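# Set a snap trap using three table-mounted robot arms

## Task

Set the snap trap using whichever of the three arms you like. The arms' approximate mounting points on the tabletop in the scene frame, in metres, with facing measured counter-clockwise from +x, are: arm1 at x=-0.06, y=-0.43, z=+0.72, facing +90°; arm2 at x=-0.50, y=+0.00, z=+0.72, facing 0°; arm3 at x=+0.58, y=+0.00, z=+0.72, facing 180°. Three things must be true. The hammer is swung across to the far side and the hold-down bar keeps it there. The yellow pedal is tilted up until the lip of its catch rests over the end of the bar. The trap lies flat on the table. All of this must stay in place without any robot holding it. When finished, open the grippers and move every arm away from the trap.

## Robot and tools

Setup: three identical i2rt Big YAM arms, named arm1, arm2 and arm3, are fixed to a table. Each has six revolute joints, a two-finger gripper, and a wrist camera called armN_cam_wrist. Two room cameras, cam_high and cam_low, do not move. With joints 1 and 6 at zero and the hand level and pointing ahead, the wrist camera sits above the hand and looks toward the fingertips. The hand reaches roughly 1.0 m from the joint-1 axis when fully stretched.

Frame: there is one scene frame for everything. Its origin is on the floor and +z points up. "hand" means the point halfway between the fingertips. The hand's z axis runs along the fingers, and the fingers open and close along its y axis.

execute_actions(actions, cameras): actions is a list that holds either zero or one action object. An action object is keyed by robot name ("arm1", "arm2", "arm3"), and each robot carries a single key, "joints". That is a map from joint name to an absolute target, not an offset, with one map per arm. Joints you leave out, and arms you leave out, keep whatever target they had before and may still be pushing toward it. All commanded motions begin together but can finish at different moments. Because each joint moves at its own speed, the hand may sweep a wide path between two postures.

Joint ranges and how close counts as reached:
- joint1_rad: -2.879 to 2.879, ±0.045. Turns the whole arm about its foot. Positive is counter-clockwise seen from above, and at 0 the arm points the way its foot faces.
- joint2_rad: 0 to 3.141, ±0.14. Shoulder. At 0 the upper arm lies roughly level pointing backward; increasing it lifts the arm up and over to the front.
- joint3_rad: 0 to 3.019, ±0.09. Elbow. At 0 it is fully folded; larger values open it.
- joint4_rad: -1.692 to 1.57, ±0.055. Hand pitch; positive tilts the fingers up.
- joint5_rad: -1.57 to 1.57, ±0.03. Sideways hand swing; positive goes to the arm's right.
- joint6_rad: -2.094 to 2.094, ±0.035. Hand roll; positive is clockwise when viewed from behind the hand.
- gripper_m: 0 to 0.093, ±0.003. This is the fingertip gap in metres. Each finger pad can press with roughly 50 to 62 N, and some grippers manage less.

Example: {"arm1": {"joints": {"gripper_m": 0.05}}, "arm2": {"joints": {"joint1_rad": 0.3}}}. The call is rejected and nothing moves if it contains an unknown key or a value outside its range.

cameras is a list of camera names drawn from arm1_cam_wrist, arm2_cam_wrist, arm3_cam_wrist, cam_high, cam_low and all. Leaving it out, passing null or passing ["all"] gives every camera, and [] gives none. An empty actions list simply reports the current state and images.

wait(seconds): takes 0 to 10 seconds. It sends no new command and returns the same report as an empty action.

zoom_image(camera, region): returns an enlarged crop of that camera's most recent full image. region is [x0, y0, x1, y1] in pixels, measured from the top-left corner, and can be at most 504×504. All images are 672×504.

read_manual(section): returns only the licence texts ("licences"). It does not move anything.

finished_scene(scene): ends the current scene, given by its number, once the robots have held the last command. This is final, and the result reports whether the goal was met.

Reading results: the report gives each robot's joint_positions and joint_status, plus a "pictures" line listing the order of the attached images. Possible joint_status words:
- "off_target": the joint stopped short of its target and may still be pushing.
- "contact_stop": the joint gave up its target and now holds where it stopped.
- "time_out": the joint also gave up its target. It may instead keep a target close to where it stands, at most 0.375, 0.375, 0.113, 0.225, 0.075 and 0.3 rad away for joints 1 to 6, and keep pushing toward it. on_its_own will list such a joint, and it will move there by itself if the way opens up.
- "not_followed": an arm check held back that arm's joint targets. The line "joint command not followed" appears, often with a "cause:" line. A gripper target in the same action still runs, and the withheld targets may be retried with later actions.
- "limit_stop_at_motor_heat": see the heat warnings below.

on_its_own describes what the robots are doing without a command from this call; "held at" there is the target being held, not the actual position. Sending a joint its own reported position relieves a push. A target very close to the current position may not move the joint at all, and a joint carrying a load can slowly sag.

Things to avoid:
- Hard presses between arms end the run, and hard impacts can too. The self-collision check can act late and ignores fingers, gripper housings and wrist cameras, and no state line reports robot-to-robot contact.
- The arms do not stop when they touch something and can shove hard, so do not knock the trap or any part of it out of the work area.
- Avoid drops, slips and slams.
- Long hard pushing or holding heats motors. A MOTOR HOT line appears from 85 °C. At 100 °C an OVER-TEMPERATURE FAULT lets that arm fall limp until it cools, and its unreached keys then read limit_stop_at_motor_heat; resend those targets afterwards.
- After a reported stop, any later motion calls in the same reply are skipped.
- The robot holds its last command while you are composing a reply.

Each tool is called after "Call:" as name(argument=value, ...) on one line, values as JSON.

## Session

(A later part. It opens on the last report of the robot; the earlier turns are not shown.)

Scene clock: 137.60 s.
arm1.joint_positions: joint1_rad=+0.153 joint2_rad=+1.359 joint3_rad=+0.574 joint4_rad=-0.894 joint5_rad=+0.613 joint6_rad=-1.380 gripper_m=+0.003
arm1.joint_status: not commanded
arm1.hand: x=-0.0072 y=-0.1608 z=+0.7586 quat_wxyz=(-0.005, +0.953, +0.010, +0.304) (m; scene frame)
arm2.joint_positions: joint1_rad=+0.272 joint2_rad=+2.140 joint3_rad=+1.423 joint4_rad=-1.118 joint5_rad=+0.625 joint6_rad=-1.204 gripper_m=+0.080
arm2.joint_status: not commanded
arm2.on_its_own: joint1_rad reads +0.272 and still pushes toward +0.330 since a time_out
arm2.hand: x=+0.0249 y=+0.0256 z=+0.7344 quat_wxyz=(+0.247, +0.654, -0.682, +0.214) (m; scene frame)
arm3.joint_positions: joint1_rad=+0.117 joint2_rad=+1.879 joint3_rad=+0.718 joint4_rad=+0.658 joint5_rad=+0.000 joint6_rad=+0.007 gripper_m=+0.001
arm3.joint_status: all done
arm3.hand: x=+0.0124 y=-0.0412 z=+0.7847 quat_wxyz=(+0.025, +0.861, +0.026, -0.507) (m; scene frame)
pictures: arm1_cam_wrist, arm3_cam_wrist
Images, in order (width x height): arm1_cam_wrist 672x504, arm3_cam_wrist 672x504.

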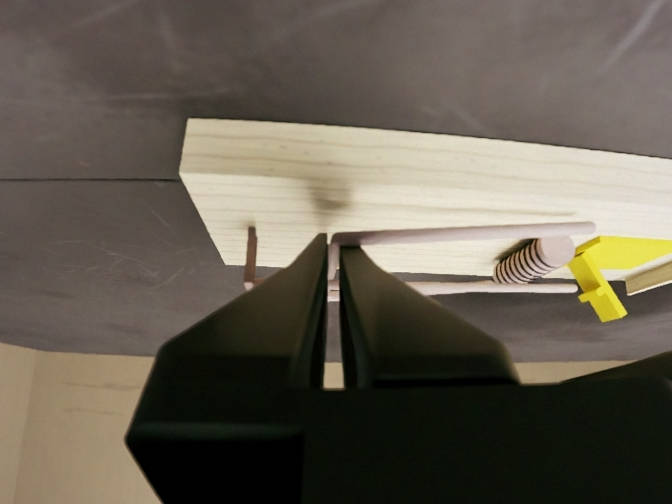

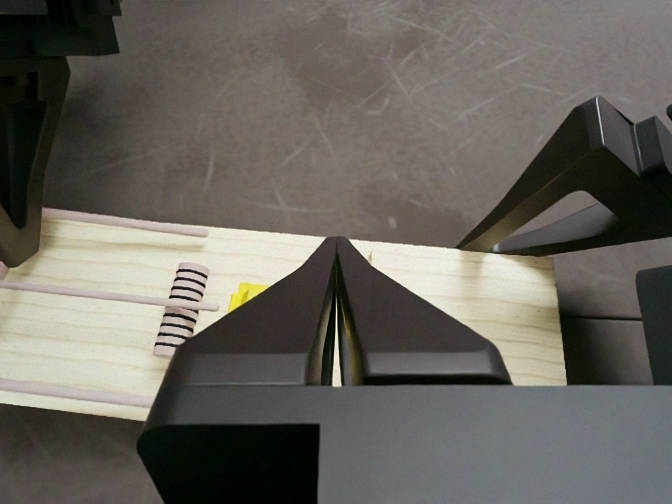

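Call:
execute_actions(actions=[{"arm3":{"joints":{"joint2_rad":1.915}}}])

Call:
execute_actions(actions=[{"arm3":{"joints":{"joint1_rad":0.16}}}])

Scene clock: 139.47 s.
arm1.joint_positions: joint1_rad=+0.153 joint2_rad=+1.359 joint3_rad=+0.574 joint4_rad=-0.894 joint5_rad=+0.613 joint6_rad=-1.380 gripper_m=+0.003
arm1.joint_status: not commanded
arm1.hand: x=-0.0072 y=-0.1608 z=+0.7586 quat_wxyz=(-0.005, +0.953, +0.010, +0.304) (m; scene frame)
arm2.joint_positions: joint1_rad=+0.272 joint2_rad=+2.140 joint3_rad=+1.423 joint4_rad=-1.118 joint5_rad=+0.625 joint6_rad=-1.204 gripper_m=+0.080
arm2.joint_status: not commanded
arm2.on_its_own: joint1_rad reads +0.272 and still pushes toward +0.330 since a time_out
arm2.hand: x=+0.0249 y=+0.0256 z=+0.7344 quat_wxyz=(+0.247, +0.654, -0.682, +0.214) (m; scene frame)
arm3.joint_positions: joint1_rad=+0.117 joint2_rad=+1.892 joint3_rad=+0.718 joint4_rad=+0.658 joint5_rad=+0.000 joint6_rad=+0.007 gripper_m=+0.001
arm3.joint_status: all done
arm3.hand: x=+0.0141 y=-0.0412 z=+0.7779 quat_wxyz=(+0.025, +0.865, +0.026, -0.501) (m; scene frame)
pictures: arm1_cam_wrist, arm2_cam_wrist, arm3_cam_wrist, cam_high, cam_low
Images, in order (width x height): arm1_cam_wrist 672x504, arm2_cam_wrist 672x504, arm3_cam_wrist 672x504, cam_high 672x504, cam_low 672x504.

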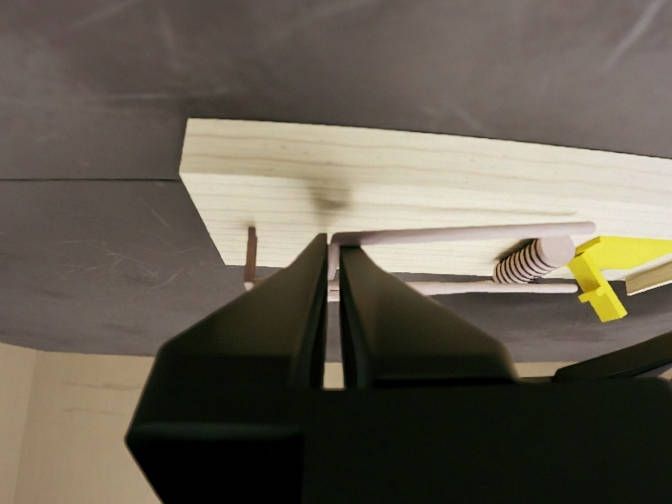

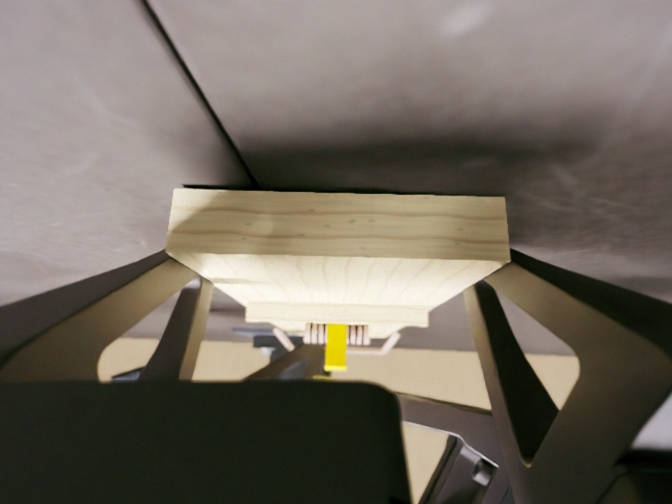

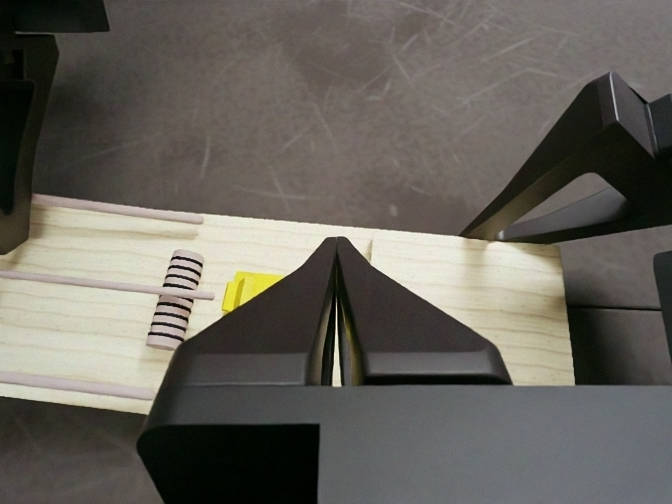

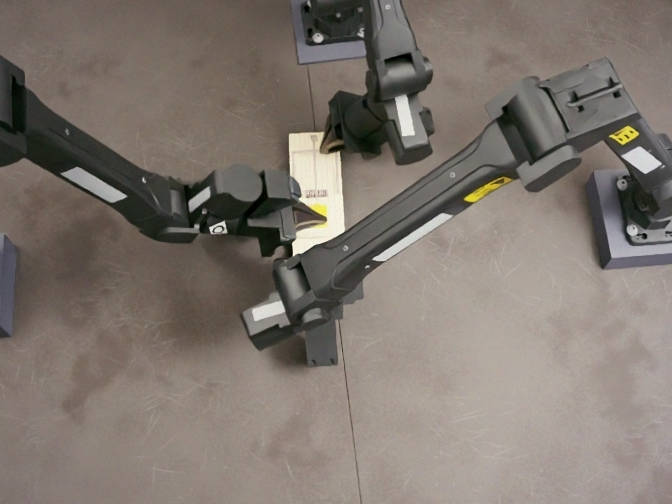

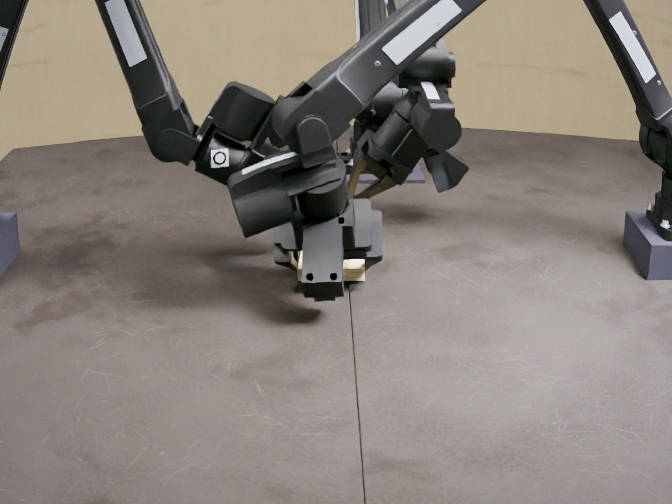

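Scene clock: 140.13 s.
arm1.joint_positions: joint1_rad=+0.153 joint2_rad=+1.359 joint3_rad=+0.574 joint4_rad=-0.894 joint5_rad=+0.613 joint6_rad=-1.380 gripper_m=+0.003
arm1.joint_status: not commanded
arm1.hand: x=-0.0072 y=-0.1608 z=+0.7586 quat_wxyz=(-0.005, +0.953, +0.010, +0.304) (m; scene frame)
arm2.joint_positions: joint1_rad=+0.272 joint2_rad=+2.140 joint3_rad=+1.423 joint4_rad=-1.118 joint5_rad=+0.625 joint6_rad=-1.204 gripper_m=+0.080
arm2.joint_status: not commanded
arm2.on_its_own: joint1_rad reads +0.272 and still pushes toward +0.330 since a time_out
arm2.hand: x=+0.0249 y=+0.0256 z=+0.7344 quat_wxyz=(+0.247, +0.654, -0.682, +0.214) (m; scene frame)
arm3.joint_positions: joint1_rad=+0.159 joint2_rad=+1.892 joint3_rad=+0.718 joint4_rad=+0.658 joint5_rad=+0.000 joint6_rad=+0.007 gripper_m=+0.001
arm3.joint_status: all done
arm3.hand: x=+0.0163 y=-0.0649 z=+0.7781 quat_wxyz=(+0.036, +0.864, +0.044, -0.501) (m; scene frame)
pictures: arm1_cam_wrist, arm2_cam_wrist, arm3_cam_wrist, cam_high, cam_low
Images, in order (width x height): arm1_cam_wrist 672x504, arm2_cam_wrist 672x504, arm3_cam_wrist 672x504, cam_high 672x504, cam_low 672x504.

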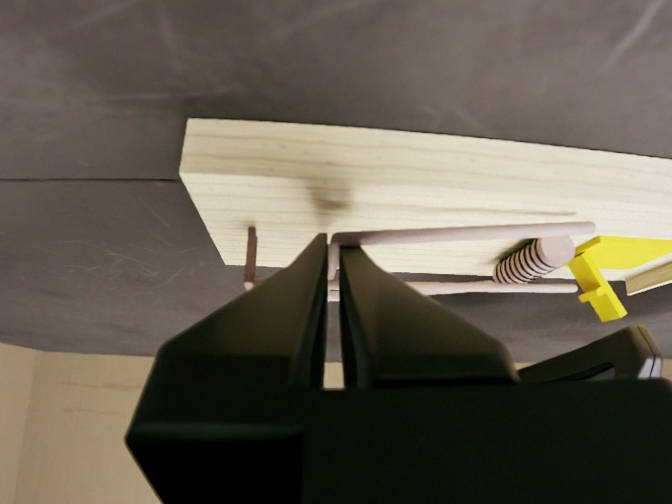

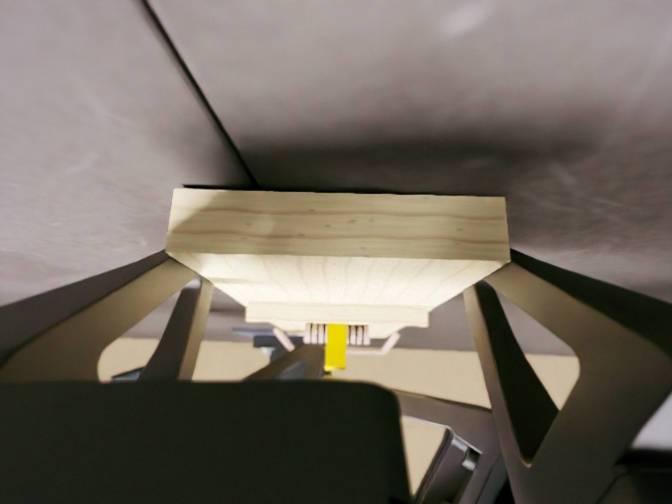

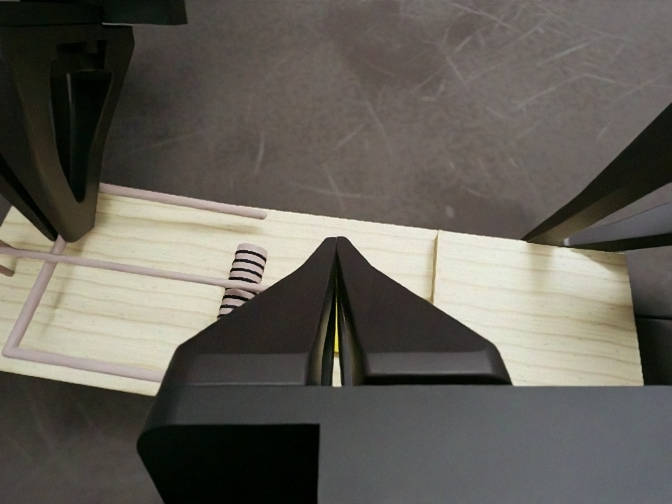

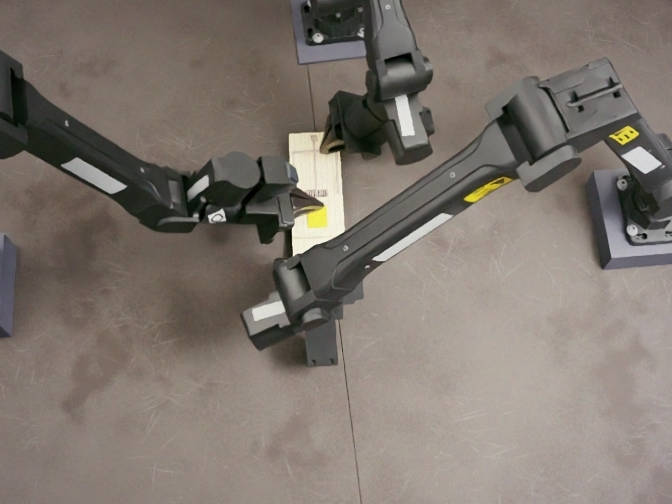

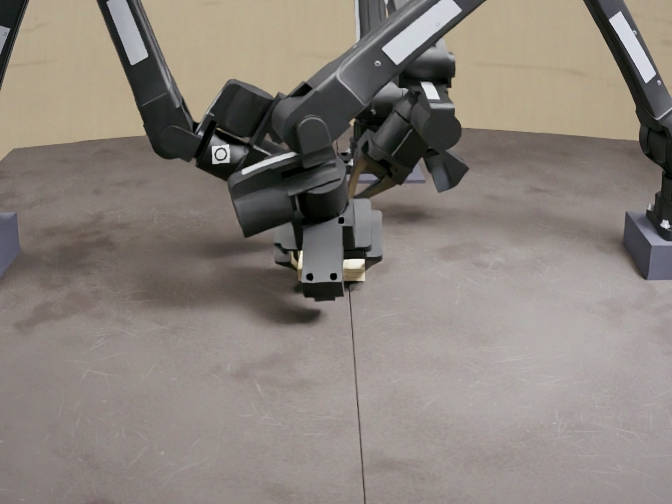

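Call:
execute_actions(actions=[{"arm3":{"joints":{"joint1_rad":0.125}}}], cameras=[])

Call:
execute_actions(actions=[{"arm3":{"joints":{"joint2_rad":1.945}}}], cameras=["arm1_cam_wrist","arm2_cam_wrist"])

Call:
execute_actions(actions=[{"arm3":{"joints":{"joint1_rad":0.16}}}], cameras=["arm1_cam_wrist","arm2_cam_wrist","cam_high"])

Scene clock: 141.07 s.
arm1.joint_positions: joint1_rad=+0.153 joint2_rad=+1.359 joint3_rad=+0.574 joint4_rad=-0.894 joint5_rad=+0.613 joint6_rad=-1.380 gripper_m=+0.003
arm1.joint_status: not commanded
arm1.hand: x=-0.0072 y=-0.1608 z=+0.7586 quat_wxyz=(-0.005, +0.953, +0.010, +0.304) (m; scene frame)
arm2.joint_positions: joint1_rad=+0.272 joint2_rad=+2.140 joint3_rad=+1.423 joint4_rad=-1.118 joint5_rad=+0.625 joint6_rad=-1.204 gripper_m=+0.080
arm2.joint_status: not commanded
arm2.on_its_own: joint1_rad reads +0.272 and still pushes toward +0.330 since a time_out
arm2.hand: x=+0.0249 y=+0.0256 z=+0.7344 quat_wxyz=(+0.247, +0.654, -0.682, +0.214) (m; scene frame)
arm3.joint_positions: joint1_rad=+0.127 joint2_rad=+1.892 joint3_rad=+0.718 joint4_rad=+0.658 joint5_rad=+0.000 joint6_rad=+0.007 gripper_m=+0.001
arm3.joint_status: all done
arm3.hand: x=+0.0145 y=-0.0468 z=+0.7779 quat_wxyz=(+0.027, +0.864, +0.030, -0.501) (m; scene frame)
pictures: none
No camera images: the call's "cameras" was empty. Leave "cameras" out to get every camera's image.

Scene clock: 141.73 s.
arm1.joint_positions: joint1_rad=+0.153 joint2_rad=+1.359 joint3_rad=+0.574 joint4_rad=-0.894 joint5_rad=+0.613 joint6_rad=-1.380 gripper_m=+0.003
arm1.joint_status: not commanded
arm1.hand: x=-0.0072 y=-0.1608 z=+0.7586 quat_wxyz=(-0.005, +0.953, +0.010, +0.304) (m; scene frame)
arm2.joint_positions: joint1_rad=+0.272 joint2_rad=+2.140 joint3_rad=+1.423 joint4_rad=-1.118 joint5_rad=+0.625 joint6_rad=-1.204 gripper_m=+0.080
arm2.joint_status: not commanded
arm2.on_its_own: joint1_rad reads +0.272 and still pushes toward +0.330 since a time_out
arm2.hand: x=+0.0249 y=+0.0256 z=+0.7344 quat_wxyz=(+0.247, +0.654, -0.682, +0.214) (m; scene frame)
arm3.joint_positions: joint1_rad=+0.127 joint2_rad=+1.926 joint3_rad=+0.718 joint4_rad=+0.656 joint5_rad=+0.000 joint6_rad=+0.007 gripper_m=+0.001
arm3.joint_status: all done
arm3.hand: x=+0.0198 y=-0.0466 z=+0.7589 quat_wxyz=(+0.027, +0.873, +0.031, -0.485) (m; scene frame)
pictures: arm1_cam_wrist, arm2_cam_wrist
Images, in order (width x height): arm1_cam_wrist 672x504, arm2_cam_wrist 672x504.

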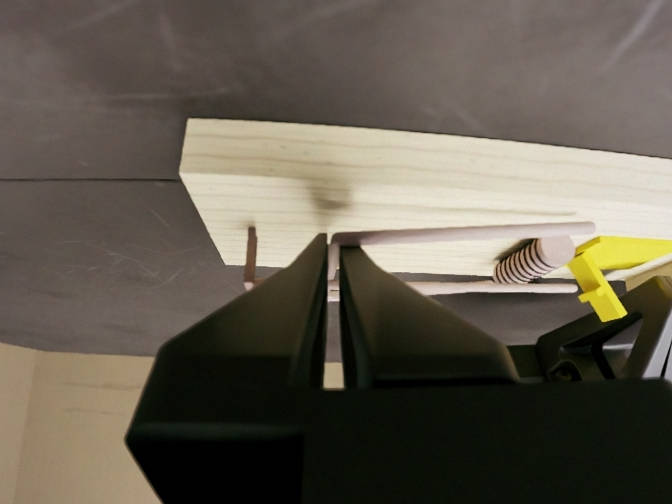

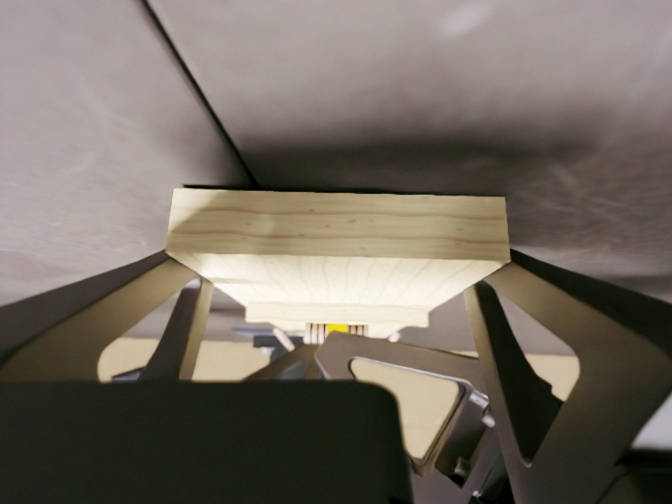

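Scene clock: 142.40 s.
arm1.joint_positions: joint1_rad=+0.153 joint2_rad=+1.359 joint3_rad=+0.574 joint4_rad=-0.894 joint5_rad=+0.613 joint6_rad=-1.380 gripper_m=+0.003
arm1.joint_status: not commanded
arm1.hand: x=-0.0072 y=-0.1608 z=+0.7586 quat_wxyz=(-0.005, +0.953, +0.010, +0.304) (m; scene frame)
arm2.joint_positions: joint1_rad=+0.272 joint2_rad=+2.140 joint3_rad=+1.423 joint4_rad=-1.118 joint5_rad=+0.625 joint6_rad=-1.204 gripper_m=+0.080
arm2.joint_status: not commanded
arm2.on_its_own: joint1_rad reads +0.272 and still pushes toward +0.330 since a time_out
arm2.hand: x=+0.0249 y=+0.0256 z=+0.7344 quat_wxyz=(+0.247, +0.654, -0.682, +0.214) (m; scene frame)
arm3.joint_positions: joint1_rad=+0.157 joint2_rad=+1.926 joint3_rad=+0.718 joint4_rad=+0.656 joint5_rad=+0.000 joint6_rad=+0.007 gripper_m=+0.001
arm3.joint_status: all done
arm3.hand: x=+0.0215 y=-0.0632 z=+0.7591 quat_wxyz=(+0.034, +0.873, +0.044, -0.485) (m; scene frame)
pictures: arm1_cam_wrist, arm2_cam_wrist, cam_high
Images, in order (width x height): arm1_cam_wrist 672x504, arm2_cam_wrist 672x504, cam_high 672x504.

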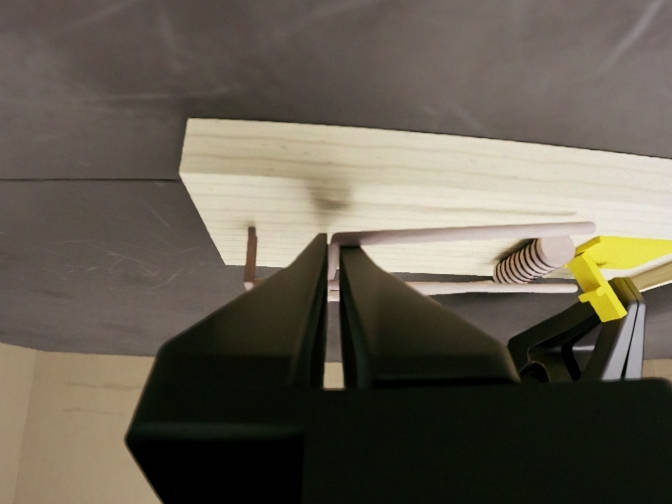

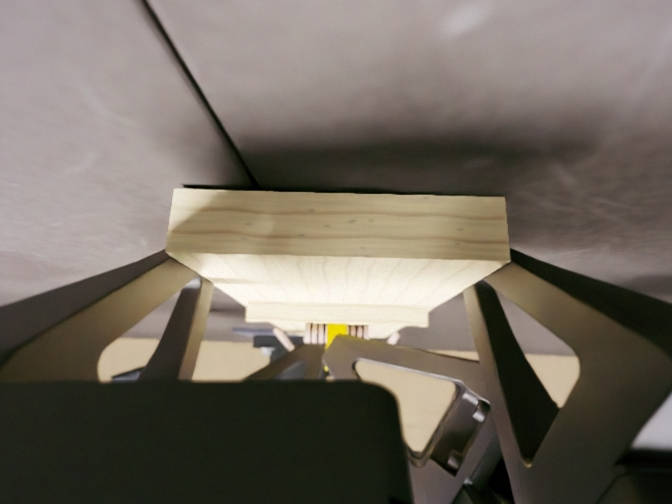

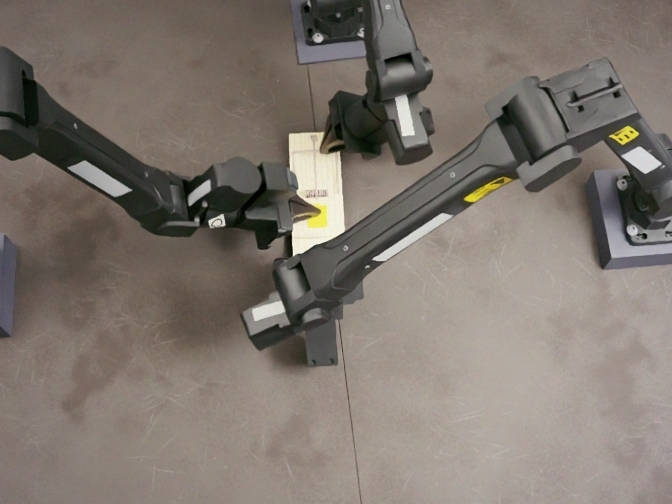

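Just at contact.

Call:
execute_actions(actions=[{"arm3":{"joints":{"joint1_rad":0.18}}}], cameras=["arm1_cam_wrist","arm2_cam_wrist"])

Call:
zoom_image(camera="arm1_cam_wrist", region=[472,200,672,350])

Scene clock: 143.27 s.
arm1.joint_positions: joint1_rad=+0.153 joint2_rad=+1.359 joint3_rad=+0.574 joint4_rad=-0.894 joint5_rad=+0.613 joint6_rad=-1.380 gripper_m=+0.003
arm1.joint_status: not commanded
arm1.hand: x=-0.0072 y=-0.1608 z=+0.7586 quat_wxyz=(-0.005, +0.953, +0.010, +0.304) (m; scene frame)
arm2.joint_positions: joint1_rad=+0.272 joint2_rad=+2.140 joint3_rad=+1.423 joint4_rad=-1.118 joint5_rad=+0.625 joint6_rad=-1.204 gripper_m=+0.080
arm2.joint_status: not commanded
arm2.on_its_own: joint1_rad reads +0.272 and still pushes toward +0.330 since a time_out
arm2.hand: x=+0.0249 y=+0.0256 z=+0.7344 quat_wxyz=(+0.247, +0.654, -0.682, +0.214) (m; scene frame)
arm3.joint_positions: joint1_rad=+0.174 joint2_rad=+1.926 joint3_rad=+0.718 joint4_rad=+0.656 joint5_rad=+0.000 joint6_rad=+0.007 gripper_m=+0.001
arm3.joint_status: all done
arm3.hand: x=+0.0226 y=-0.0728 z=+0.7592 quat_wxyz=(+0.038, +0.872, +0.051, -0.485) (m; scene frame)
pictures: arm1_cam_wrist, arm2_cam_wrist
Images, in order (width x height): arm1_cam_wrist 672x504, arm2_cam_wrist 672x504.

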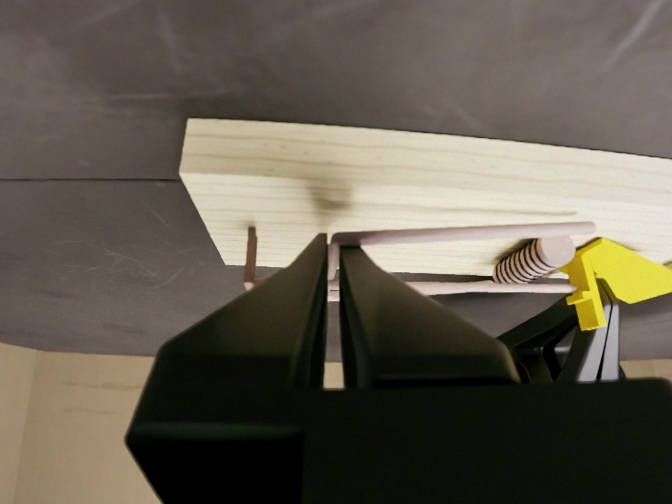

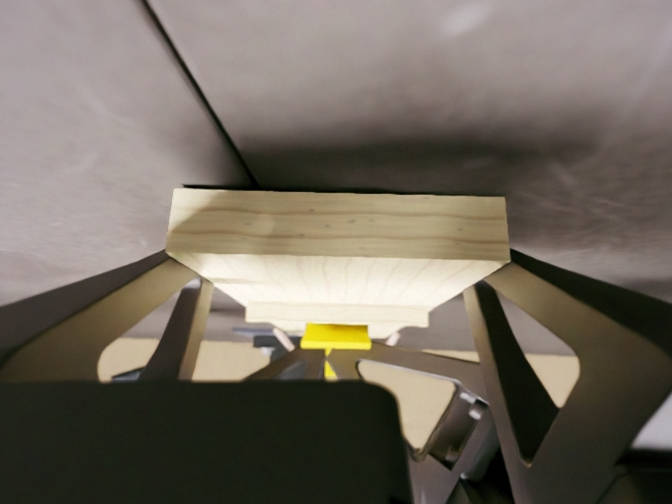

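Region (472, 200, 672, 350) of arm1_cam_wrist's 672x504 image, scaled by 2.520, with more detail than that image has; it fills the top 378 rows of this view, and the rest is white.

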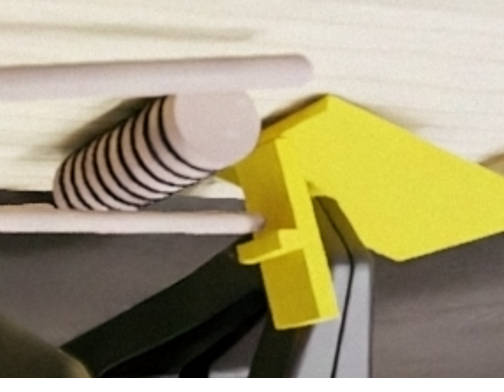

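Lip over the bar. Nudge a bit more and ease the hammer.

Call:
execute_actions(actions=[{"arm3":{"joints":{"joint1_rad":0.188}},"arm1":{"joints":{"joint2_rad":1.35,"joint3_rad":0.575}}}], cameras=["arm1_cam_wrist"])

Call:
execute_actions(actions=[{"arm1":{"joints":{"joint2_rad":1.31}}}], cameras=["arm1_cam_wrist"])

Call:
zoom_image(camera="arm1_cam_wrist", region=[472,200,672,350])

Scene clock: 144.13 s.
arm1.joint_positions: joint1_rad=+0.153 joint2_rad=+1.352 joint3_rad=+0.577 joint4_rad=-0.894 joint5_rad=+0.609 joint6_rad=-1.379 gripper_m=+0.003
arm1.joint_status: all done
arm1.hand: x=-0.0081 y=-0.1591 z=+0.7605 quat_wxyz=(-0.009, +0.953, +0.008, +0.301) (m; scene frame)
arm2.joint_positions: joint1_rad=+0.272 joint2_rad=+2.140 joint3_rad=+1.423 joint4_rad=-1.118 joint5_rad=+0.624 joint6_rad=-1.204 gripper_m=+0.080
arm2.joint_status: not commanded
arm2.on_its_own: joint1_rad reads +0.272 and still pushes toward +0.330 since a time_out
arm2.hand: x=+0.0249 y=+0.0256 z=+0.7343 quat_wxyz=(+0.247, +0.654, -0.682, +0.213) (m; scene frame)
arm3.joint_positions: joint1_rad=+0.177 joint2_rad=+1.926 joint3_rad=+0.718 joint4_rad=+0.656 joint5_rad=+0.000 joint6_rad=+0.007 gripper_m=+0.001
arm3.joint_status: all done
arm3.hand: x=+0.0228 y=-0.0745 z=+0.7592 quat_wxyz=(+0.039, +0.872, +0.053, -0.485) (m; scene frame)
pictures: arm1_cam_wrist
Images, in order (width x height): arm1_cam_wrist 672x504.

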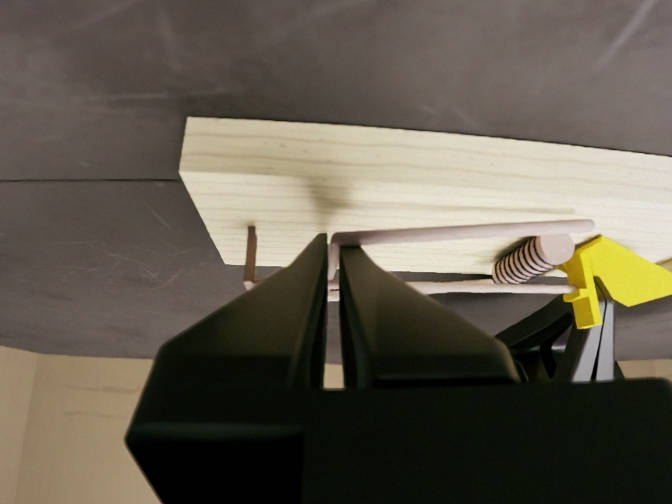

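Scene clock: 144.70 s.
arm1.joint_positions: joint1_rad=+0.153 joint2_rad=+1.327 joint3_rad=+0.577 joint4_rad=-0.894 joint5_rad=+0.600 joint6_rad=-1.379 gripper_m=+0.003
arm1.joint_status: all done
arm1.hand: x=-0.0097 y=-0.1570 z=+0.7656 quat_wxyz=(-0.020, +0.955, +0.004, +0.296) (m; scene frame)
arm2.joint_positions: joint1_rad=+0.273 joint2_rad=+2.140 joint3_rad=+1.423 joint4_rad=-1.120 joint5_rad=+0.624 joint6_rad=-1.199 gripper_m=+0.080
arm2.joint_status: not commanded
arm2.on_its_own: joint1_rad reads +0.273 and still pushes toward +0.330 since a time_out
arm2.hand: x=+0.0244 y=+0.0263 z=+0.7343 quat_wxyz=(+0.247, +0.653, -0.684, +0.213) (m; scene frame)
arm3.joint_positions: joint1_rad=+0.177 joint2_rad=+1.926 joint3_rad=+0.720 joint4_rad=+0.656 joint5_rad=+0.003 joint6_rad=+0.007 gripper_m=+0.001
arm3.joint_status: not commanded
arm3.hand: x=+0.0220 y=-0.0739 z=+0.7597 quat_wxyz=(+0.037, +0.872, +0.052, -0.486) (m; scene frame)
pictures: arm1_cam_wrist
Images, in order (width x height): arm1_cam_wrist 672x504.

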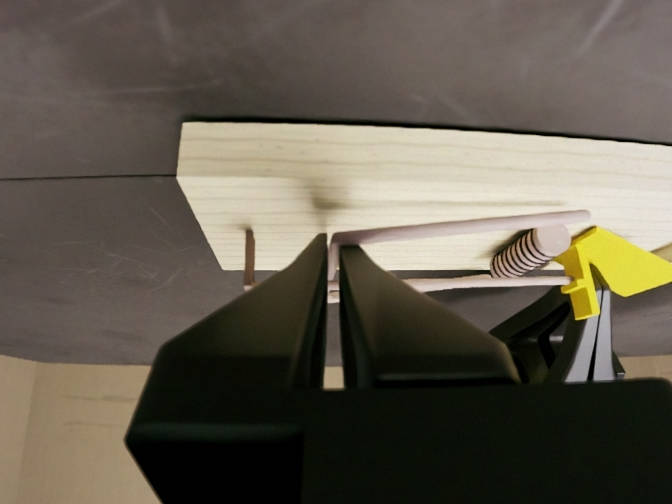

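Region (472, 200, 672, 350) of arm1_cam_wrist's 672x504 image, scaled by 2.520, with more detail than that image has; it fills the top 378 rows of this view, and the rest is white.

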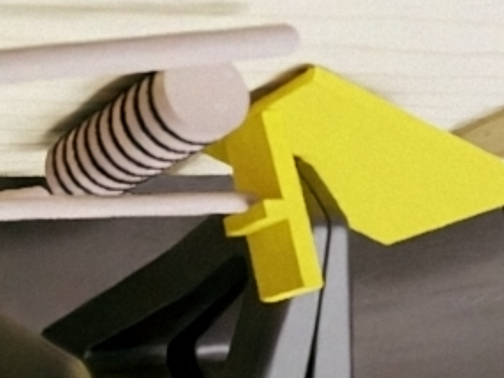

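Call:
execute_actions(actions=[{"arm1":{"joints":{"gripper_m":0.02}},"arm2":{"joints":{"joint1_rad":0.273,"joint2_rad":2.14}}}], cameras=[])

Call:
execute_actions(actions=[{"arm1":{"joints":{"joint2_rad":1.1}},"arm3":{"joints":{"joint1_rad":0.165,"joint2_rad":1.8}},"arm2":{"joints":{"gripper_m":0.093}}}], cameras=["arm1_cam_wrist"])

Call:
execute_actions(actions=[{"arm1":{"joints":{"joint2_rad":0.5}},"arm3":{"joints":{"joint2_rad":1.0}},"arm2":{"joints":{"joint2_rad":1.2}}}], cameras=["cam_high","cam_low"])

Scene clock: 145.87 s.
arm1.joint_positions: joint1_rad=+0.153 joint2_rad=+1.324 joint3_rad=+0.577 joint4_rad=-0.898 joint5_rad=+0.599 joint6_rad=-1.432 gripper_m=+0.020
arm1.joint_status: all done
arm1.hand: x=-0.0099 y=-0.1577 z=+0.7664 quat_wxyz=(-0.011, +0.955, +0.029, +0.295) (m; scene frame)
arm2.joint_positions: joint1_rad=+0.271 joint2_rad=+2.136 joint3_rad=+1.423 joint4_rad=-1.120 joint5_rad=+0.602 joint6_rad=-1.183 gripper_m=+0.080
arm2.joint_status: all done
arm2.hand: x=+0.0238 y=+0.0283 z=+0.7341 quat_wxyz=(+0.239, +0.648, -0.693, +0.206) (m; scene frame)
arm3.joint_positions: joint1_rad=+0.177 joint2_rad=+1.927 joint3_rad=+0.720 joint4_rad=+0.656 joint5_rad=+0.006 joint6_rad=+0.007 gripper_m=+0.001
arm3.joint_status: not commanded
arm3.hand: x=+0.0217 y=-0.0736 z=+0.7598 quat_wxyz=(+0.036, +0.872, +0.051, -0.486) (m; scene frame)
pictures: none
No camera images: the call's "cameras" was empty. Leave "cameras" out to get every camera's image.

Scene clock: 147.03 s.
arm1.joint_positions: joint1_rad=+0.153 joint2_rad=+1.093 joint3_rad=+0.577 joint4_rad=-0.898 joint5_rad=+0.599 joint6_rad=-1.433 gripper_m=+0.020
arm1.joint_status: all done
arm1.hand: x=-0.0123 y=-0.1434 z=+0.8231 quat_wxyz=(-0.120, +0.953, -0.004, +0.277) (m; scene frame)
arm2.joint_positions: joint1_rad=+0.271 joint2_rad=+2.133 joint3_rad=+1.422 joint4_rad=-1.121 joint5_rad=+0.591 joint6_rad=-1.180 gripper_m=+0.093
arm2.joint_status: all done
arm2.hand: x=+0.0234 y=+0.0297 z=+0.7347 quat_wxyz=(+0.236, +0.647, -0.696, +0.203) (m; scene frame)
arm3.joint_positions: joint1_rad=+0.174 joint2_rad=+1.804 joint3_rad=+0.720 joint4_rad=+0.652 joint5_rad=+0.004 joint6_rad=+0.007 gripper_m=+0.001
arm3.joint_status: all done
arm3.hand: x=+0.0068 y=-0.0731 z=+0.8262 quat_wxyz=(+0.040, +0.841, +0.048, -0.537) (m; scene frame)
pictures: arm1_cam_wrist
Images, in order (width x height): arm1_cam_wrist 672x504.

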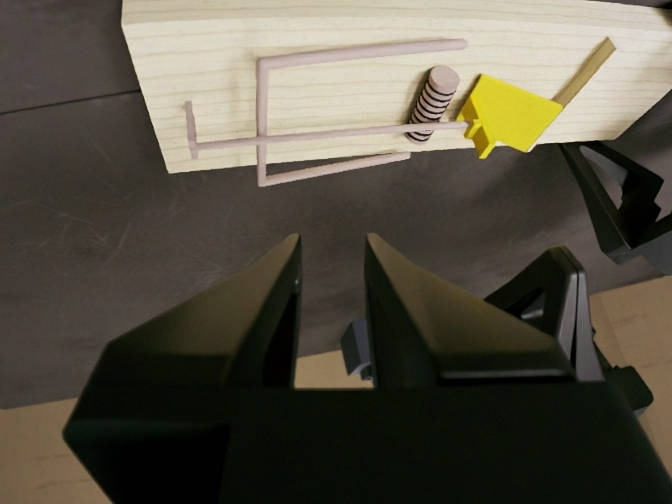

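Scene clock: 148.67 s.
arm1.joint_positions: joint1_rad=+0.153 joint2_rad=+0.499 joint3_rad=+0.577 joint4_rad=-0.898 joint5_rad=+0.599 joint6_rad=-1.433 gripper_m=+0.020
arm1.joint_status: all done
arm1.hand: x=-0.0077 y=-0.1669 z=+0.9699 quat_wxyz=(-0.389, +0.891, -0.091, +0.215) (m; scene frame)
arm2.joint_positions: joint1_rad=+0.271 joint2_rad=+1.195 joint3_rad=+1.398 joint4_rad=-1.121 joint5_rad=+0.576 joint6_rad=-1.180 gripper_m=+0.093
arm2.joint_status: all done
arm2.hand: x=-0.0420 y=+0.0146 z=+1.1892 quat_wxyz=(-0.158, +0.521, -0.748, +0.380) (m; scene frame)
arm3.joint_positions: joint1_rad=+0.174 joint2_rad=+0.997 joint3_rad=+0.720 joint4_rad=+0.649 joint5_rad=+0.004 joint6_rad=+0.007 gripper_m=+0.001
arm3.joint_status: all done
arm3.hand: x=+0.1118 y=-0.0547 z=+1.2543 quat_wxyz=(+0.058, +0.564, +0.029, -0.823) (m; scene frame)
pictures: cam_high, cam_low
Images, in order (width x height): cam_high 672x504, cam_low 672x504.

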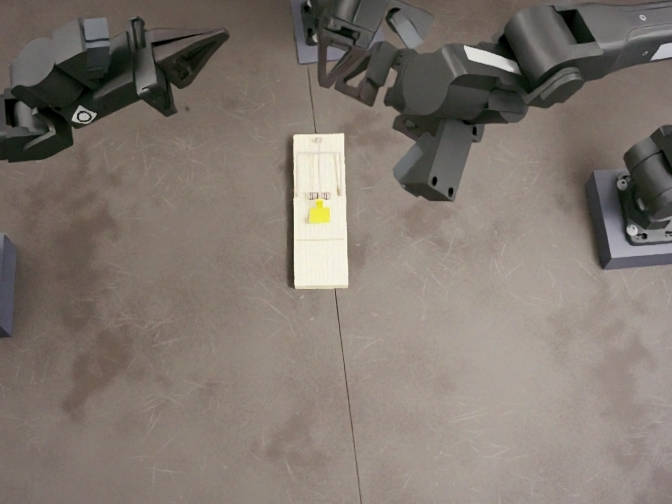

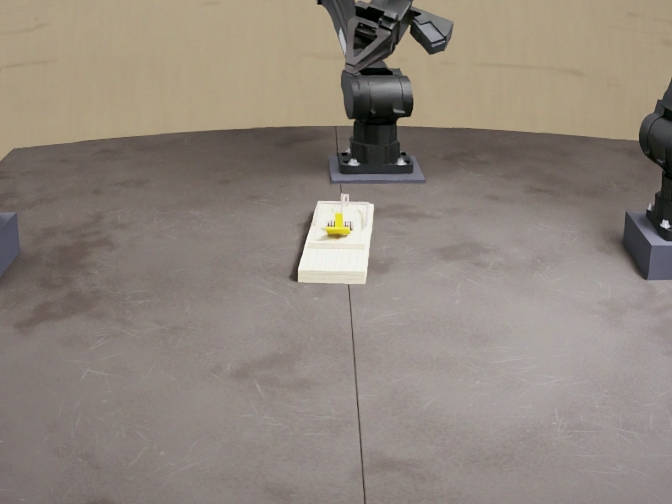

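Call:
finished_scene(scene=1)

The scene is finished: the task was done.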